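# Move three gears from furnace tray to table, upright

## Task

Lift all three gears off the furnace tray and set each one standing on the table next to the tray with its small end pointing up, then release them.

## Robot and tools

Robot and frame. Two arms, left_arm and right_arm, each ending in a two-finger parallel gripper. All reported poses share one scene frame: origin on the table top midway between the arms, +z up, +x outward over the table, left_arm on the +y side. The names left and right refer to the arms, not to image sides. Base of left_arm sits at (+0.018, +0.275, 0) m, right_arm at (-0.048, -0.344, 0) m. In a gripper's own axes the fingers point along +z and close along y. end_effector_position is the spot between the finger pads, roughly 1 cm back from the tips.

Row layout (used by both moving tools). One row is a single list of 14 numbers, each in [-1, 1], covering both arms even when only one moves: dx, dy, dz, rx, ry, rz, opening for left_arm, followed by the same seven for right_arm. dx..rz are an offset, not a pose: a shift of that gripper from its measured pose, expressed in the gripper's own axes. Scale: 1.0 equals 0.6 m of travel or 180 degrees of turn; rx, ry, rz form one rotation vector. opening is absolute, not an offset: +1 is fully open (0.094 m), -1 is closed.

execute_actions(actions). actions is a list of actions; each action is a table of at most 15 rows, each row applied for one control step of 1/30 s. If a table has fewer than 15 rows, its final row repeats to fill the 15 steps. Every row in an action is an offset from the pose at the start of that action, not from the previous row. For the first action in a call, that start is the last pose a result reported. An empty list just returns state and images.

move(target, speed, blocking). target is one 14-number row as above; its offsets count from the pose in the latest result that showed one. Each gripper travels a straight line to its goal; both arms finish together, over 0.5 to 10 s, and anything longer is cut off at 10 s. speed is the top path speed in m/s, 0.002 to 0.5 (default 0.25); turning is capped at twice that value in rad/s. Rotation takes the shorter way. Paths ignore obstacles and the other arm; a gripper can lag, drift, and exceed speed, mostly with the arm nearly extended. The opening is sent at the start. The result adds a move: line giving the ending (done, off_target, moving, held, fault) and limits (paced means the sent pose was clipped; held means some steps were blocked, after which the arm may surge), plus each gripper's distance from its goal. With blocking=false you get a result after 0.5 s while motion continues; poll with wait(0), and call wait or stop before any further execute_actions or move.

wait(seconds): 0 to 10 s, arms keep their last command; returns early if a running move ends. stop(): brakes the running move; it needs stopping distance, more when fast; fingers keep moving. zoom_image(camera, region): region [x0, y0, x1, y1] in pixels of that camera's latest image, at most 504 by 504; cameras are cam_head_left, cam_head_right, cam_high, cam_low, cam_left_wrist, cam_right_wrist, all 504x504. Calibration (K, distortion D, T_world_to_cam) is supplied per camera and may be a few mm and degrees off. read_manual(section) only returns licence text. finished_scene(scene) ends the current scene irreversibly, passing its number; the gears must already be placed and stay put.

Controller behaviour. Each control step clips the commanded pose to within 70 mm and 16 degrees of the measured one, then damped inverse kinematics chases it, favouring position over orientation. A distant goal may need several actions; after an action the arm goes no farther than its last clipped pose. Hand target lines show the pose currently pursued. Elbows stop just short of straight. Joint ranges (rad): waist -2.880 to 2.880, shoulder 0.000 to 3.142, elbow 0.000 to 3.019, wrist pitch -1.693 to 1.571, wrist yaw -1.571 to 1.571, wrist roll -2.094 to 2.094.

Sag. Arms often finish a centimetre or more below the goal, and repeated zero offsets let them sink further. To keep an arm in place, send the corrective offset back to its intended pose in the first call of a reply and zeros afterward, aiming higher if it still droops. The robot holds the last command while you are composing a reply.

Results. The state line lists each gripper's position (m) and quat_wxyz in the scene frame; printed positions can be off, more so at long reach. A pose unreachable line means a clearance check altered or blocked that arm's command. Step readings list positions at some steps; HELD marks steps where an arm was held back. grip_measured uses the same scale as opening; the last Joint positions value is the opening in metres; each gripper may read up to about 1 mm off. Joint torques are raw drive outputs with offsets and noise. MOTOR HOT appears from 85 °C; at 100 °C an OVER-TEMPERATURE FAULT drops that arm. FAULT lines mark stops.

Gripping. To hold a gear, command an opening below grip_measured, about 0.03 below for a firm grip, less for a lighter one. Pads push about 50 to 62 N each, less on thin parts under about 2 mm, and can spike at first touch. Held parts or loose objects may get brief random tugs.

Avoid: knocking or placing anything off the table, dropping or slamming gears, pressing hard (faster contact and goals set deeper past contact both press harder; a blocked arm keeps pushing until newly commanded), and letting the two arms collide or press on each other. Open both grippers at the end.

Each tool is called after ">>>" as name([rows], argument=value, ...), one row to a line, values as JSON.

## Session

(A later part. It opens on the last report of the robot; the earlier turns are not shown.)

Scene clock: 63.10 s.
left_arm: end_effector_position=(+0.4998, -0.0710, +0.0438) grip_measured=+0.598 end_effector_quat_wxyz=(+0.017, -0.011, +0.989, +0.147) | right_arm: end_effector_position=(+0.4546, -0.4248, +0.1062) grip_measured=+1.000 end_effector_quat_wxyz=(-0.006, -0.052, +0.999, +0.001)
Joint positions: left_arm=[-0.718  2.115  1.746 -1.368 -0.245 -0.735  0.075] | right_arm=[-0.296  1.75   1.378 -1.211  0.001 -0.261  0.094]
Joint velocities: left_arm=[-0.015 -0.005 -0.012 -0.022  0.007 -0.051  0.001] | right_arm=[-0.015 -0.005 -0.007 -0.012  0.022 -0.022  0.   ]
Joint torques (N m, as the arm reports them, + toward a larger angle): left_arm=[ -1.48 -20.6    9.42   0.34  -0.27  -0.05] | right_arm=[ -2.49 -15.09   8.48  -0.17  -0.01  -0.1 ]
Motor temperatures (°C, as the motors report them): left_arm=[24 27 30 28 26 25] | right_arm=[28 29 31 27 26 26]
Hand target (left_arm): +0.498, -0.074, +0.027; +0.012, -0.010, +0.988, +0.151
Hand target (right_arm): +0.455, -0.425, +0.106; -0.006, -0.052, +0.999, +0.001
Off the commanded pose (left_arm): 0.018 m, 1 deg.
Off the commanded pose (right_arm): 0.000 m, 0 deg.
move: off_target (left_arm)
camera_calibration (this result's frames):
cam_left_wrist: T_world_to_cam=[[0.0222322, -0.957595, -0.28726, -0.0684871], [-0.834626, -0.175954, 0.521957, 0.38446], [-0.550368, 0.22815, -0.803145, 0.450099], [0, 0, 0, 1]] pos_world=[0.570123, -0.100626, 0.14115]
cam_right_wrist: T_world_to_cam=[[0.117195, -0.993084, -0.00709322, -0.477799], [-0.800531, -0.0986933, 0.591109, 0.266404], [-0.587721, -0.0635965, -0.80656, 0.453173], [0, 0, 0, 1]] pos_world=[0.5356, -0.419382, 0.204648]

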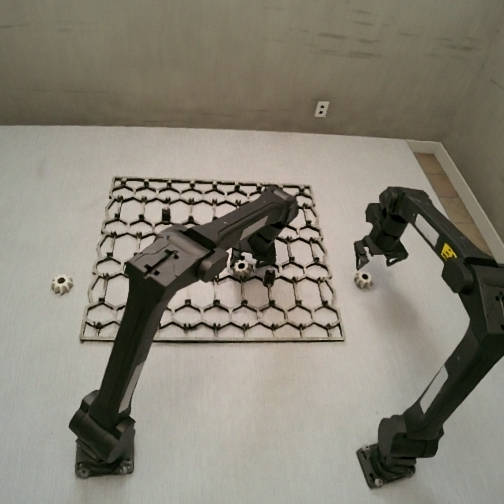

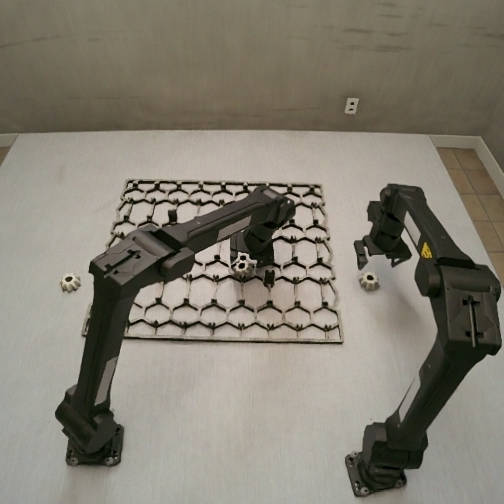

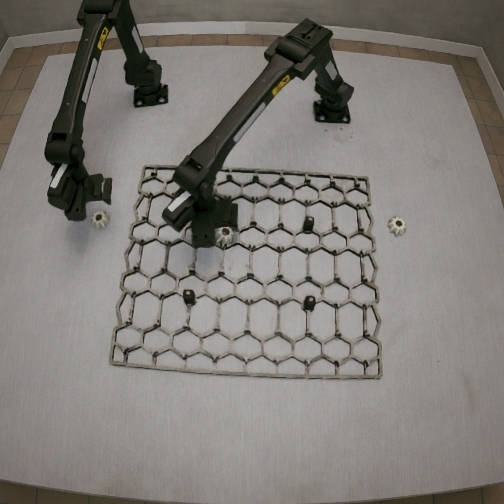

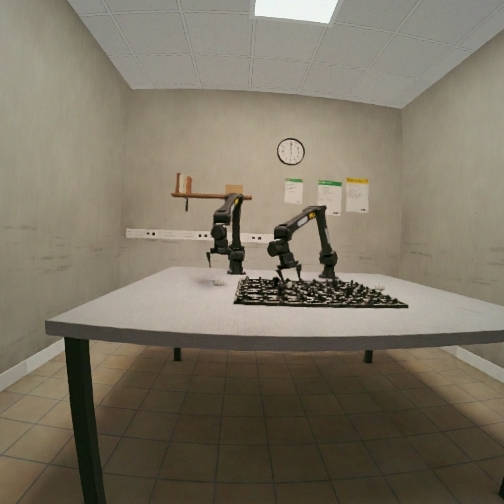

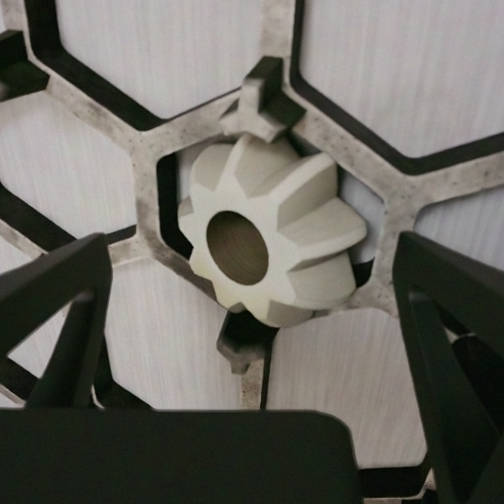

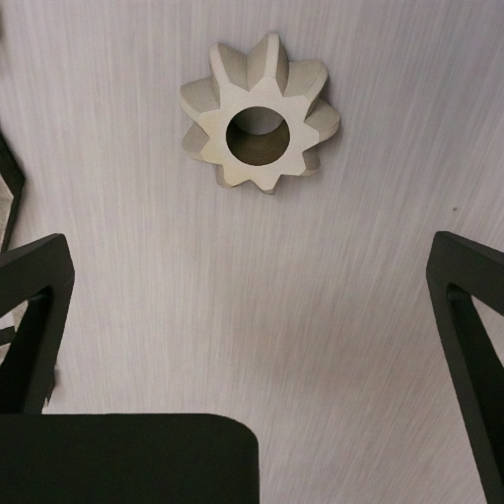

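>>> move(target=[0,-0.01,0.03,0,0,0,0.6,0,0,0,0,0,0,1], speed=0.03)

>>> move(target=[0,0,0.01,0,0,0,-0.6,0,0,0,0,0,0,1], speed=0.03)

Scene clock: 64.07 s.
left_arm: end_effector_position=(+0.4999, -0.0711, +0.0379) grip_measured=+0.598 end_effector_quat_wxyz=(+0.021, -0.011, +0.989, +0.143) | right_arm: end_effector_position=(+0.4546, -0.4248, +0.1062) grip_measured=+1.000 end_effector_quat_wxyz=(-0.006, -0.052, +0.999, +0.001)
Joint positions: left_arm=[-0.718  2.115  1.73  -1.343 -0.245 -0.735  0.075] | right_arm=[-0.296  1.75   1.378 -1.211  0.001 -0.261  0.094]
Joint velocities: left_arm=[-0.005 -0.015  0.002  0.037  0.007 -0.037 -0.001] | right_arm=[-0.015 -0.005 -0.022 -0.007  0.022 -0.095  0.   ]
Joint torques (N m, as the arm reports them, + toward a larger angle): left_arm=[ -0.82 -21.6    9.19   0.45  -0.28   0.03] | right_arm=[ -2.82 -16.02   8.45  -0.15   0.01  -0.17]
Motor temperatures (°C, as the motors report them): left_arm=[24 27 30 28 26 25] | right_arm=[28 29 31 27 26 26]
Hand target (left_arm): +0.500, -0.071, +0.025; +0.017, -0.011, +0.989, +0.147
Hand target (right_arm): +0.455, -0.425, +0.106; -0.006, -0.052, +0.999, +0.001
Off the commanded pose (left_arm): 0.013 m, 1 deg.
Off the commanded pose (right_arm): 0.000 m, 0 deg.
move: off_target (left_arm)
camera_calibration (this result's frames):
cam_left_wrist: T_world_to_cam=[[0.0244004, -0.959395, -0.281009, -0.0717388], [-0.838589, -0.172664, 0.516678, 0.390057], [-0.544218, 0.223044, -0.808751, 0.442188], [0, 0, 0, 1]] pos_world=[0.569495, -0.100104, 0.135927]
cam_right_wrist: T_world_to_cam=[[0.117195, -0.993084, -0.00709322, -0.477799], [-0.800531, -0.0986933, 0.591109, 0.266404], [-0.587721, -0.0635965, -0.80656, 0.453173], [0, 0, 0, 1]] pos_world=[0.5356, -0.419382, 0.204648]

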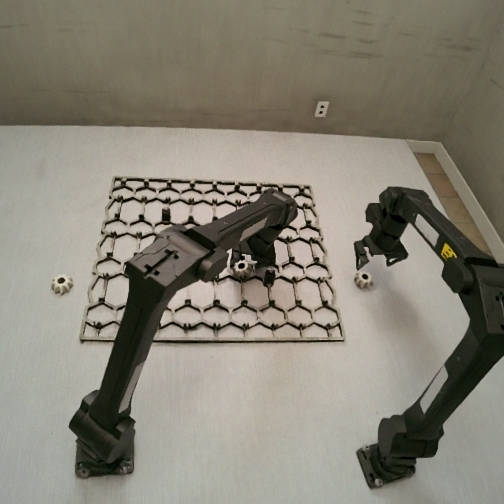

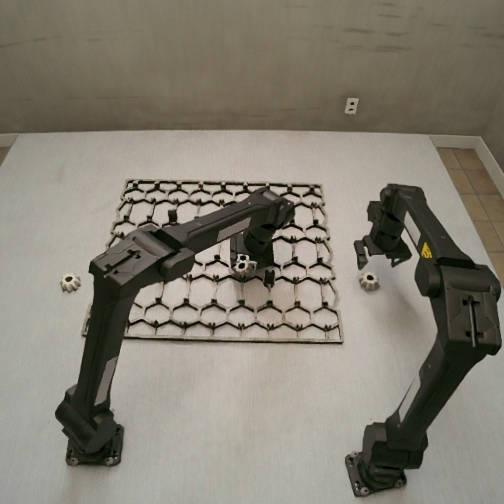

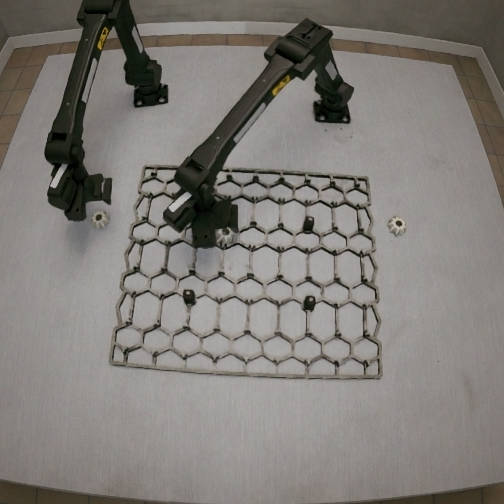

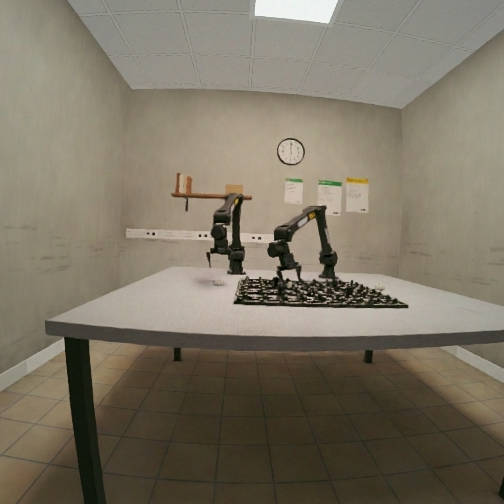

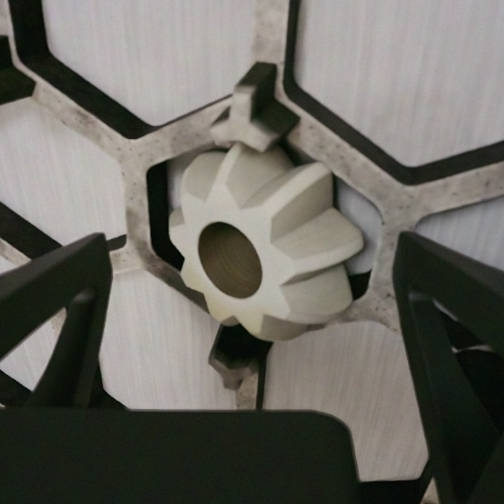

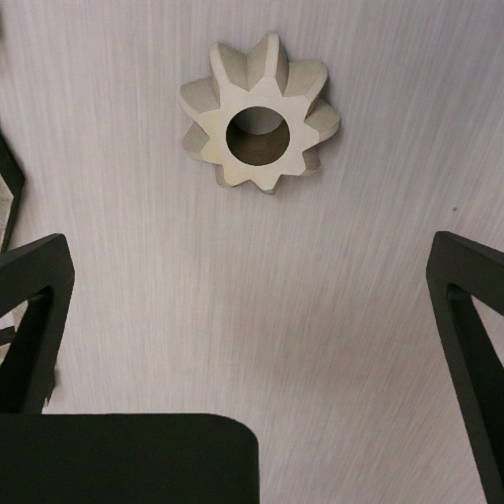

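Scene clock: 64.77 s.
left_arm: end_effector_position=(+0.4991, -0.0758, +0.0373) grip_measured=-0.452 end_effector_quat_wxyz=(+0.023, -0.010, +0.990, +0.138) | right_arm: end_effector_position=(+0.4546, -0.4248, +0.1062) grip_measured=+1.000 end_effector_quat_wxyz=(-0.006, -0.052, +0.999, +0.001)
Joint positions: left_arm=[-0.723  2.115  1.73  -1.333 -0.239 -0.735  0.026] | right_arm=[-0.296  1.75   1.378 -1.211  0.001 -0.261  0.094]
Joint velocities: left_arm=[-0.015  0.005 -0.002  0.002 -0.037 -0.022  0.   ] | right_arm=[-0.015 -0.005 -0.002 -0.012 -0.037  0.051  0.   ]
Joint torques (N m, as the arm reports them, + toward a larger angle): left_arm=[  0.33 -22.7    8.36   0.08  -0.5    0.04] | right_arm=[ -3.16 -14.45   8.41   0.09   0.06  -0.08]
Motor temperatures (°C, as the motors report them): left_arm=[24 27 30 28 26 25] | right_arm=[28 29 31 27 26 26]
Hand target (left_arm): +0.500, -0.070, +0.032; +0.021, -0.011, +0.989, +0.143
Hand target (right_arm): +0.455, -0.425, +0.106; -0.006, -0.052, +0.999, +0.001
Off the commanded pose (left_arm): 0.008 m, 1 deg.
Off the commanded pose (right_arm): 0.000 m, 0 deg.
move: done
camera_calibration (this result's frames):
cam_left_wrist: T_world_to_cam=[[0.0214587, -0.962604, -0.270061, -0.0755854], [-0.840782, -0.163532, 0.516084, 0.390749], [-0.540948, 0.215988, -0.81285, 0.4403], [0, 0, 0, 1]] pos_world=[0.568336, -0.103958, 0.135826]
cam_right_wrist: T_world_to_cam=[[0.117195, -0.993084, -0.00709322, -0.477799], [-0.800531, -0.0986933, 0.591109, 0.266404], [-0.587721, -0.0635965, -0.80656, 0.453173], [0, 0, 0, 1]] pos_world=[0.5356, -0.419382, 0.204648]

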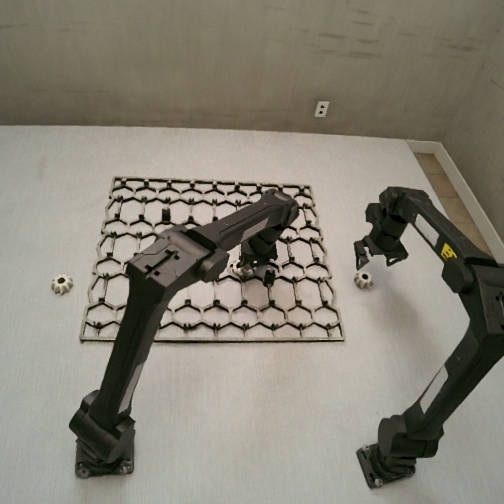

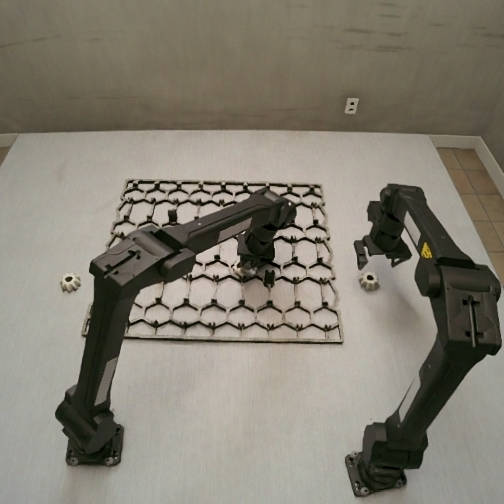

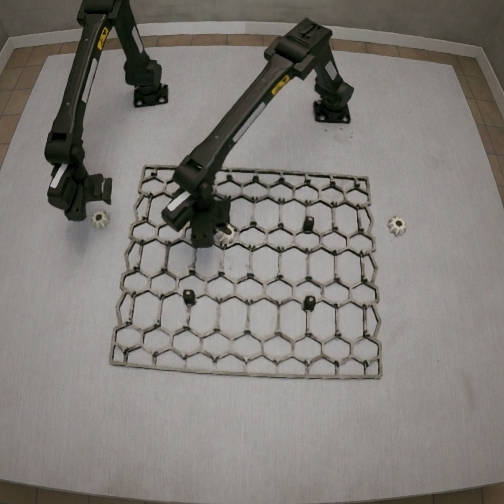

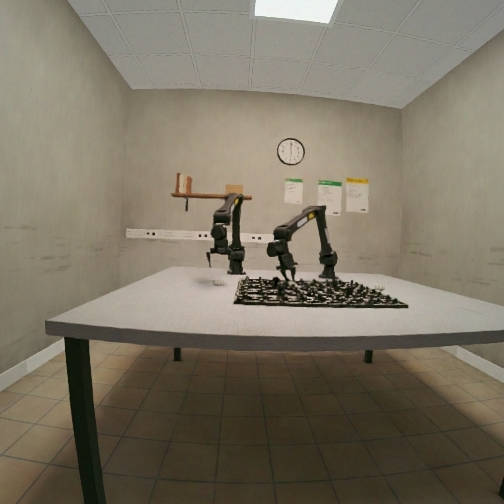

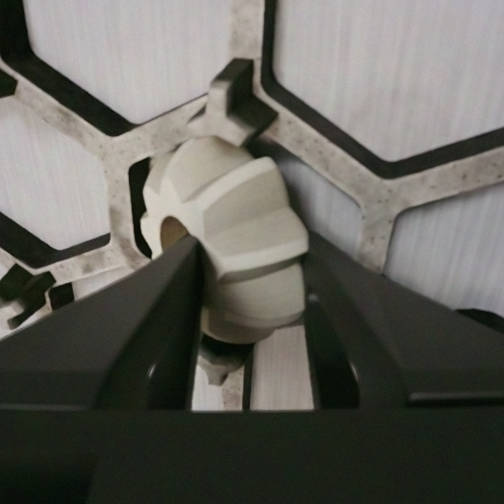

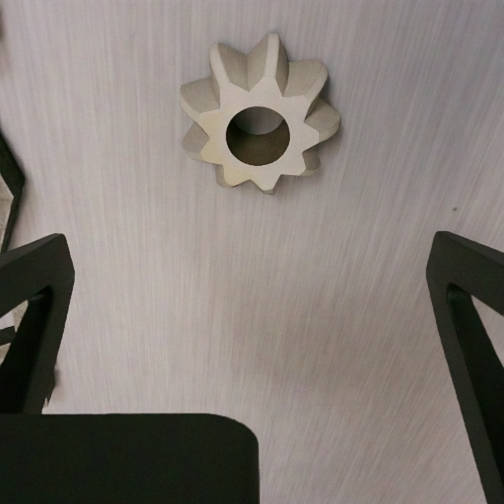

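>>> move(target=[-0.02,0.04,-0.13,0,0,0,-0.9,0,0,0,0,0,0,1], speed=0.03)

Scene clock: 67.90 s.
left_arm: end_effector_position=(+0.4910, -0.0676, +0.0775) grip_measured=-0.453 end_effector_quat_wxyz=(-0.005, -0.005, +0.987, +0.162) | right_arm: end_effector_position=(+0.4546, -0.4248, +0.1062) grip_measured=+1.000 end_effector_quat_wxyz=(-0.006, -0.052, +0.999, +0.001)
Joint positions: left_arm=[-0.722  2.097  1.801 -1.497 -0.24  -0.734  0.026] | right_arm=[-0.296  1.75   1.378 -1.211  0.001 -0.261  0.094]
Joint velocities: left_arm=[-0.005 -0.005 -0.017 -0.007 -0.022  0.022  0.   ] | right_arm=[-0.015 -0.015 -0.002 -0.012  0.007 -0.022  0.   ]
Joint torques (N m, as the arm reports them, + toward a larger angle): left_arm=[  0.59 -27.72  14.17  -1.13  -0.29   0.1 ] | right_arm=[ -3.57 -14.33   8.23   0.04   0.04  -0.15]
Motor temperatures (°C, as the motors report them): left_arm=[24 28 30 28 26 25] | right_arm=[28 29 30 27 26 26]
Hand target (left_arm): +0.505, -0.073, +0.119; +0.023, -0.010, +0.990, +0.138
Hand target (right_arm): +0.455, -0.425, +0.106; -0.006, -0.052, +0.999, +0.001
Off the commanded pose (left_arm): 0.045 m, 4 deg.
Off the commanded pose (right_arm): 0.000 m, 0 deg.
move: off_target (left_arm)
camera_calibration (this result's frames):
cam_left_wrist: T_world_to_cam=[[0.00550025, -0.948384, -0.317076, -0.044219], [-0.810574, -0.189917, 0.553987, 0.344977], [-0.585611, 0.253967, -0.76978, 0.488004], [0, 0, 0, 1]] pos_world=[0.565653, -0.100356, 0.170522]
cam_right_wrist: T_world_to_cam=[[0.117195, -0.993084, -0.00709322, -0.477799], [-0.800531, -0.0986933, 0.591109, 0.266404], [-0.587721, -0.0635965, -0.80656, 0.453173], [0, 0, 0, 1]] pos_world=[0.5356, -0.419382, 0.204648]

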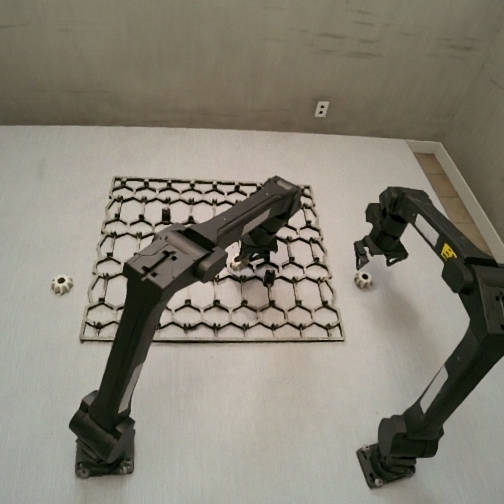

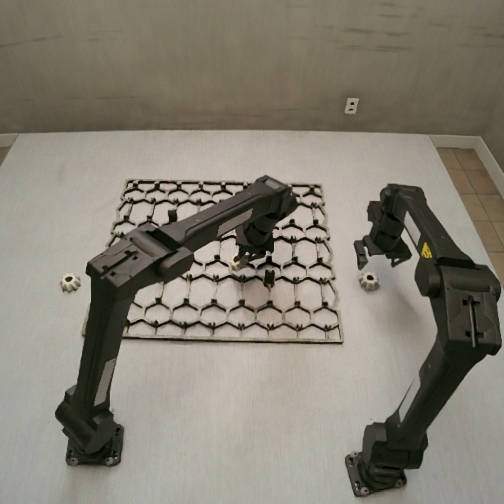

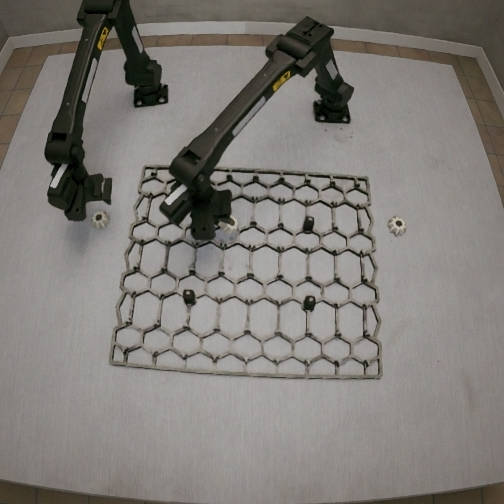

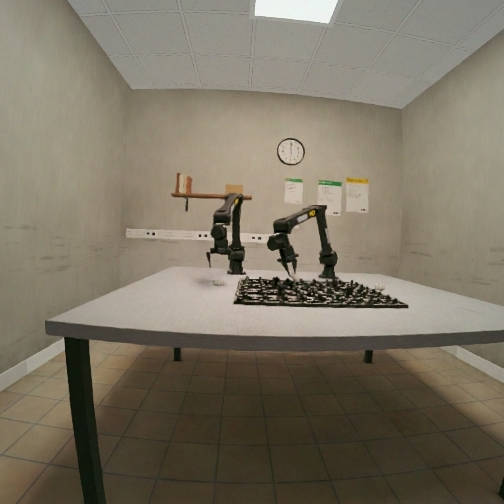

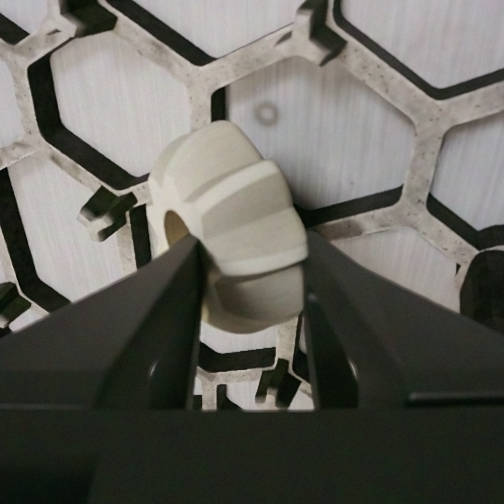

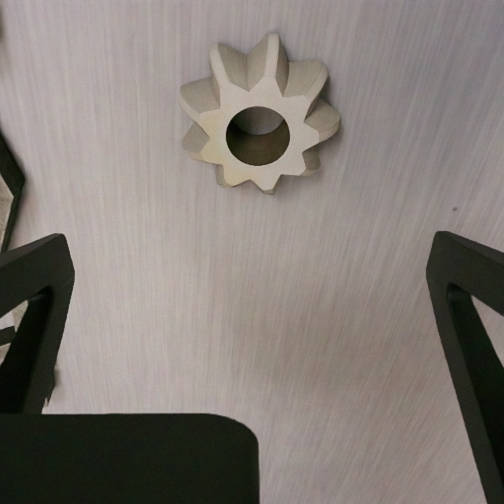

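>>> move(target=[-0.13,0.858,0.008,0,0,0,-0.9,0,0,0,0,0,0,1], speed=0.1)

>>> move(target=[0,0,0,-0.18,-0.323,0.394,-0.9,0,0,0,0,0,0,1], speed=0.2)

Scene clock: 74.00 s.
left_arm: end_effector_position=(+0.5605, +0.4164, +0.2196) grip_measured=-0.453 end_effector_quat_wxyz=(-0.018, -0.005, +0.988, +0.151) | right_arm: end_effector_position=(+0.4546, -0.4248, +0.1062) grip_measured=+1.000 end_effector_quat_wxyz=(-0.006, -0.052, +0.999, +0.001)
Joint positions: left_arm=[ 0.137  1.801  1.732 -1.489 -0.305  0.154  0.026] | right_arm=[-0.296  1.75   1.378 -1.211  0.001 -0.261  0.094]
Joint velocities: left_arm=[-0.015 -0.005  0.022 -0.012 -0.022  0.007  0.   ] | right_arm=[-0.024 -0.015 -0.002  0.002 -0.022 -0.081  0.   ]
Joint torques (N m, as the arm reports them, + toward a larger angle): left_arm=[  0.05 -18.26  15.37  -0.21  -0.3    0.08] | right_arm=[ -3.48 -15.78   8.43   0.01   0.05  -0.11]
Motor temperatures (°C, as the motors report them): left_arm=[24 28 30 28 26 25] | right_arm=[28 29 30 27 26 26]
Hand target (left_arm): +0.572, +0.421, +0.235; -0.004, -0.004, +0.988, +0.154
Hand target (right_arm): +0.455, -0.425, +0.106; -0.006, -0.052, +0.999, +0.001
Off the commanded pose (left_arm): 0.019 m, 2 deg.
Off the commanded pose (right_arm): 0.000 m, 0 deg.
move: off_target (left_arm)
camera_calibration (this result's frames):
cam_left_wrist: T_world_to_cam=[[0.00165267, -0.955063, -0.296397, 0.459872], [-0.795681, -0.180788, 0.578107, 0.397001], [-0.605714, 0.234882, -0.760224, 0.532256], [0, 0, 0, 1]] pos_world=[0.637521, 0.385963, 0.31143]
cam_right_wrist: T_world_to_cam=[[0.117195, -0.993084, -0.00709322, -0.477799], [-0.800531, -0.0986933, 0.591109, 0.266404], [-0.587721, -0.0635965, -0.80656, 0.453173], [0, 0, 0, 1]] pos_world=[0.5356, -0.419382, 0.204648]

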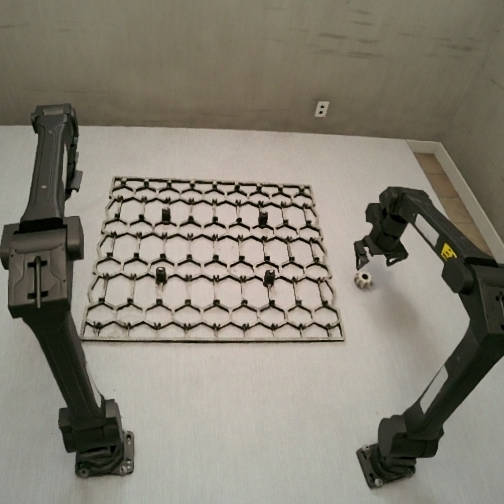

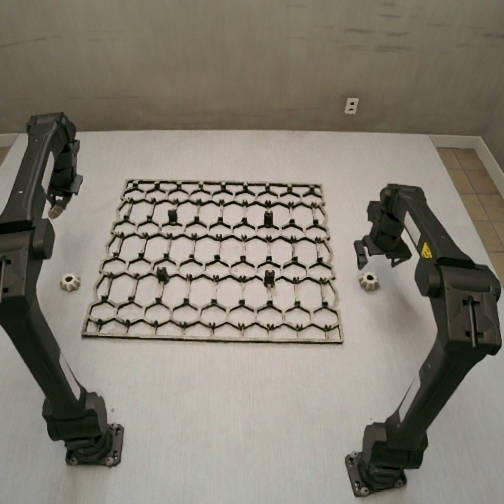

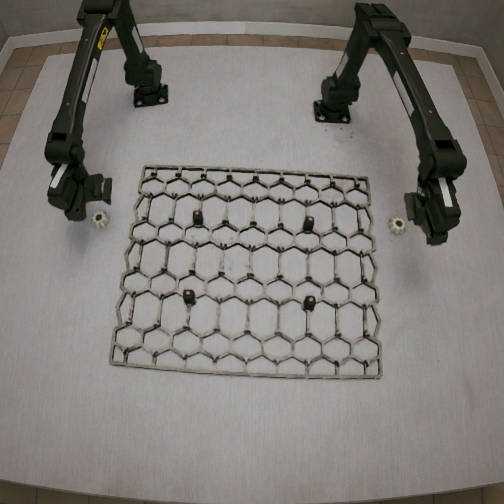

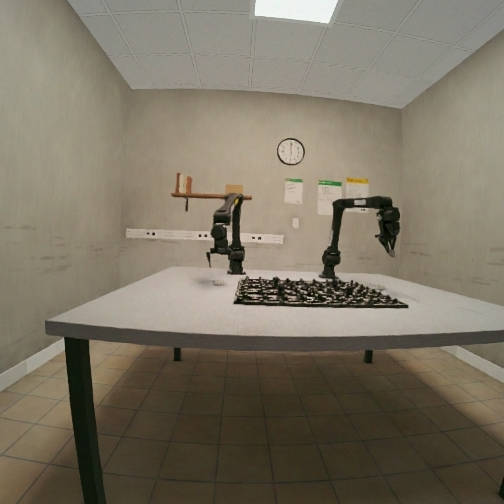

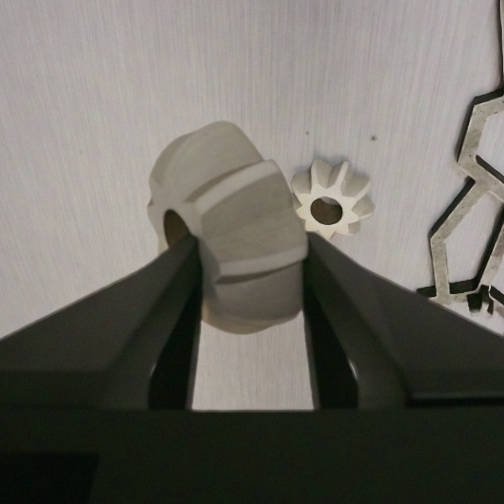

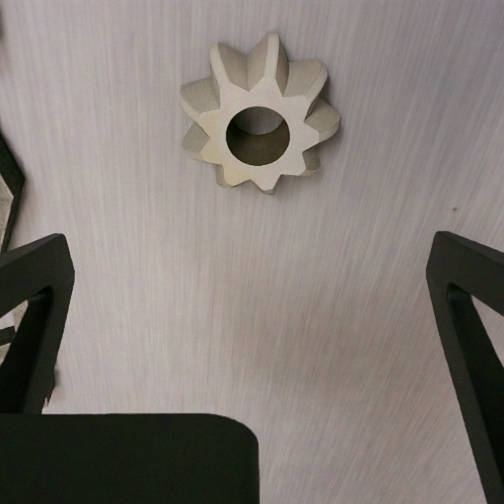

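Scene clock: 78.73 s.
left_arm: end_effector_position=(+0.5556, +0.4089, +0.1862) grip_measured=-0.453 end_effector_quat_wxyz=(+0.337, +0.619, +0.645, +0.296) | right_arm: end_effector_position=(+0.4546, -0.4248, +0.1062) grip_measured=+1.000 end_effector_quat_wxyz=(-0.006, -0.052, +0.999, +0.001)
Joint positions: left_arm=[ 0.311  1.412  0.922 -0.187  0.302  1.72   0.026] | right_arm=[-0.296  1.75   1.378 -1.211  0.001 -0.261  0.094]
Joint velocities: left_arm=[ 0.005 -0.015 -0.022  0.012 -0.037 -0.022  0.   ] | right_arm=[-0.005 -0.005 -0.012 -0.012  0.037 -0.007  0.   ]
Joint torques (N m, as the arm reports them, + toward a larger angle): left_arm=[  0.74 -15.92  11.82   3.44   0.34   0.02] | right_arm=[ -3.42 -15.1    8.13   0.07   0.01  -0.05]
Motor temperatures (°C, as the motors report them): left_arm=[24 28 30 28 26 25] | right_arm=[28 29 30 27 26 26]
Hand target (left_arm): +0.561, +0.417, +0.219; +0.352, +0.612, +0.626, +0.332
Hand target (right_arm): +0.455, -0.425, +0.106; -0.006, -0.052, +0.999, +0.001
Off the commanded pose (left_arm): 0.035 m, 6 deg.
Off the commanded pose (right_arm): 0.000 m, 0 deg.
move: off_target (left_arm)
camera_calibration (this result's frames):
cam_left_wrist: T_world_to_cam=[[-0.600846, -0.0553847, -0.797443, 0.503061], [-0.464692, 0.835915, 0.292073, -0.135307], [0.650419, 0.546057, -0.527994, -0.362764], [0, 0, 0, 1]] pos_world=[0.475335, 0.339057, 0.249145]
cam_right_wrist: T_world_to_cam=[[0.117195, -0.993084, -0.00709322, -0.477799], [-0.800531, -0.0986933, 0.591109, 0.266404], [-0.587721, -0.0635965, -0.80656, 0.453173], [0, 0, 0, 1]] pos_world=[0.5356, -0.419382, 0.204648]

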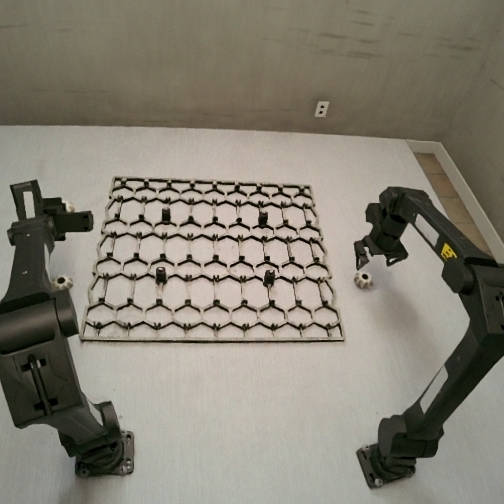

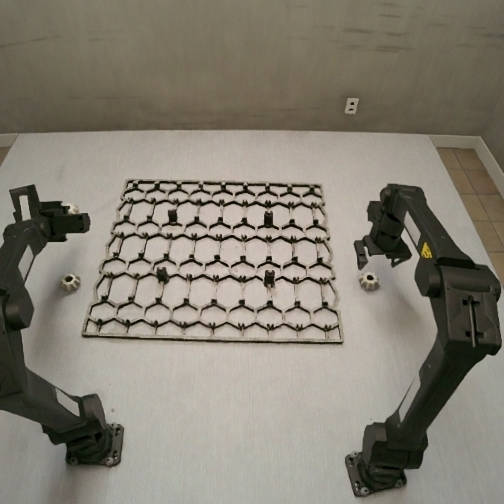

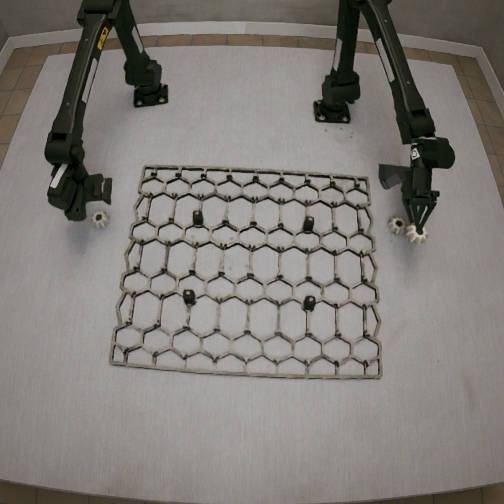

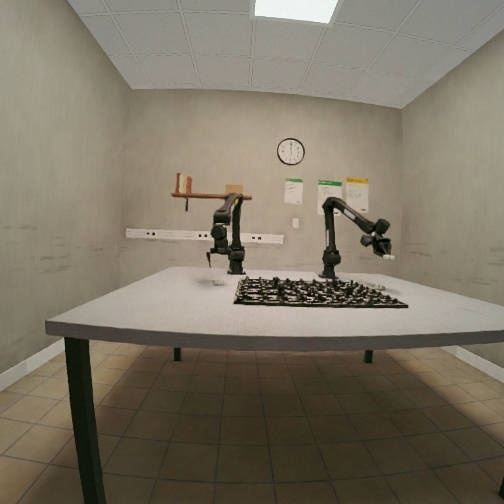

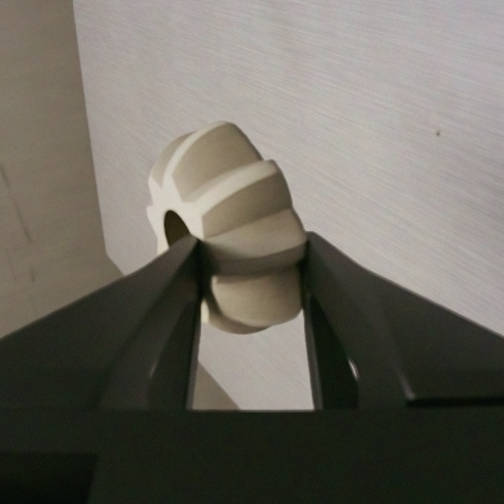

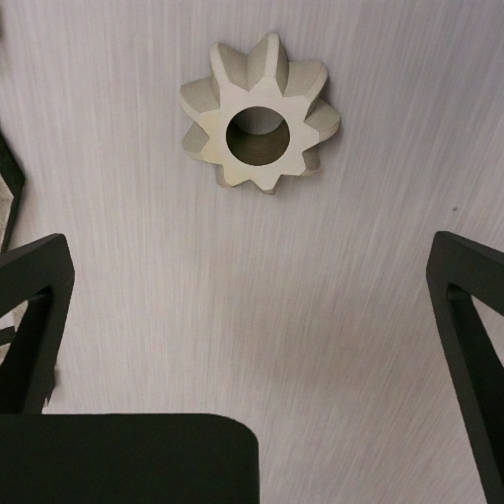

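>>> move(target=[0.063,-0.038,0.29,0,0,0,-0.9,0,0,0,0,0,0,1], speed=0.08)

Scene clock: 81.60 s.
left_arm: end_effector_position=(+0.6511, +0.4402, +0.0350) grip_measured=-0.453 end_effector_quat_wxyz=(+0.317, +0.624, +0.663, +0.265) | right_arm: end_effector_position=(+0.4546, -0.4248, +0.1062) grip_measured=+1.000 end_effector_quat_wxyz=(-0.006, -0.052, +0.999, +0.001)
Joint positions: left_arm=[0.305 1.896 1.116 0.022 0.289 1.716 0.026] | right_arm=[-0.296  1.75   1.378 -1.211  0.001 -0.261  0.094]
Joint velocities: left_arm=[-0.015 -0.005  0.007 -0.002  0.081  0.095 -0.001] | right_arm=[-0.015 -0.005 -0.007 -0.002 -0.051 -0.022  0.   ]
Joint torques (N m, as the arm reports them, + toward a larger angle): left_arm=[ -1.76 -18.56  13.74   3.16   0.03  -0.13] | right_arm=[ -3.68 -15.45   8.37  -0.09   0.01  -0.07]
Motor temperatures (°C, as the motors report them): left_arm=[24 28 31 28 26 25] | right_arm=[28 29 30 27 26 26]
Hand target (left_arm): +0.680, +0.440, +0.063; +0.337, +0.619, +0.645, +0.296
Hand target (right_arm): +0.455, -0.425, +0.106; -0.006, -0.052, +0.999, +0.001
Off the commanded pose (left_arm): 0.040 m, 5 deg.
Off the commanded pose (right_arm): 0.000 m, 0 deg.
move: off_target (left_arm)
camera_calibration (this result's frames):
cam_left_wrist: T_world_to_cam=[[-0.661514, -0.0757702, -0.746095, 0.488231], [-0.446076, 0.8395, 0.310251, -0.087248], [0.602839, 0.538051, -0.58914, -0.485088], [0, 0, 0, 1]] pos_world=[0.576482, 0.37124, 0.10555]
cam_right_wrist: T_world_to_cam=[[0.117195, -0.993084, -0.00709322, -0.477799], [-0.800531, -0.0986933, 0.591109, 0.266404], [-0.587721, -0.0635965, -0.80656, 0.453173], [0, 0, 0, 1]] pos_world=[0.5356, -0.419382, 0.204648]

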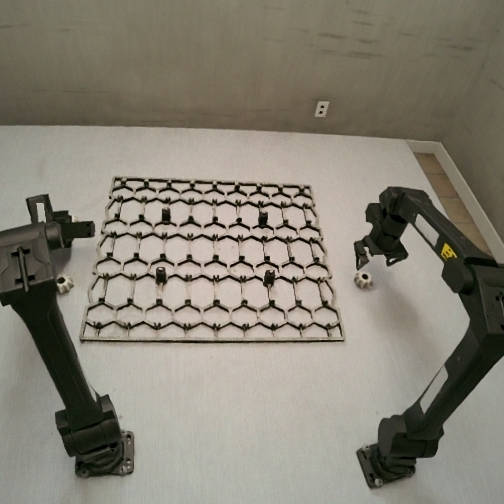

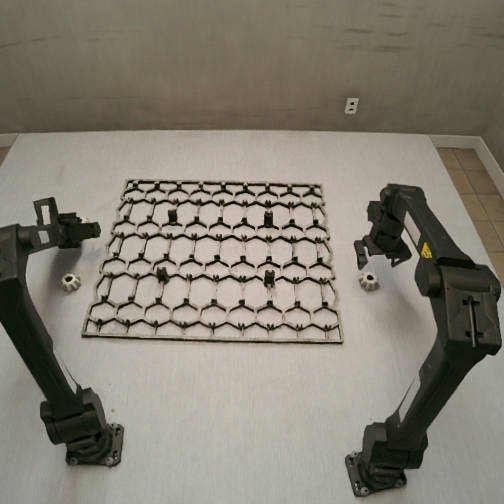

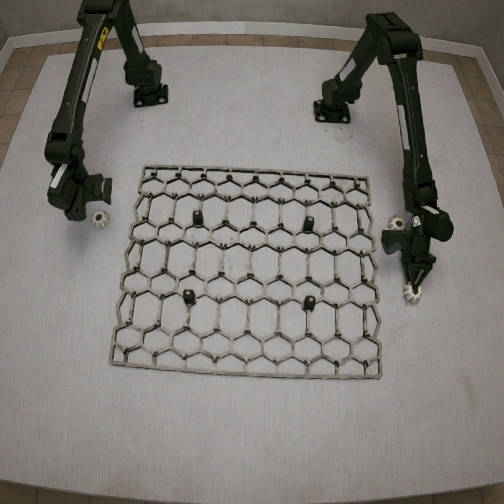

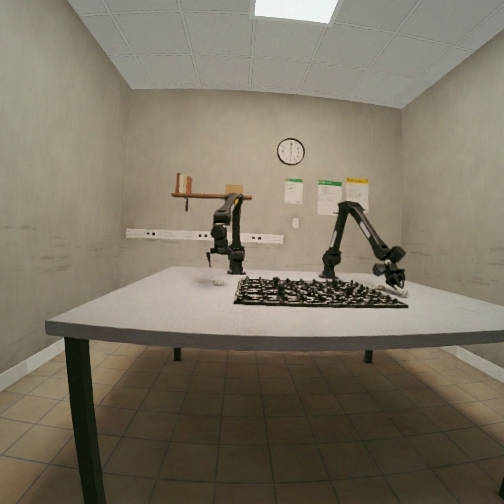

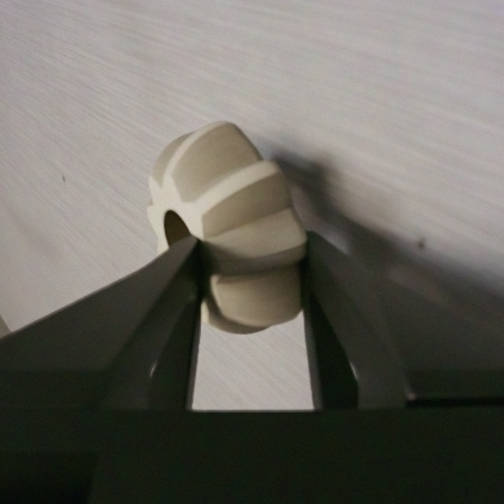

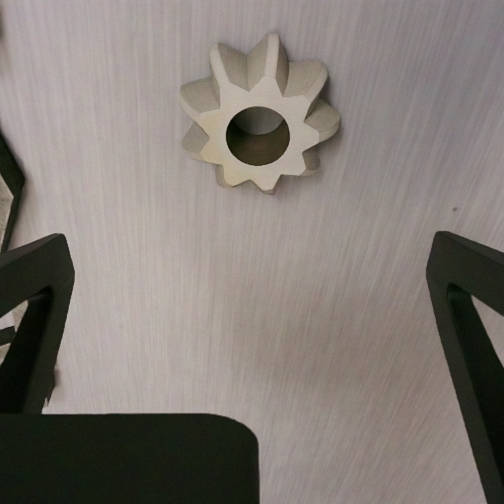

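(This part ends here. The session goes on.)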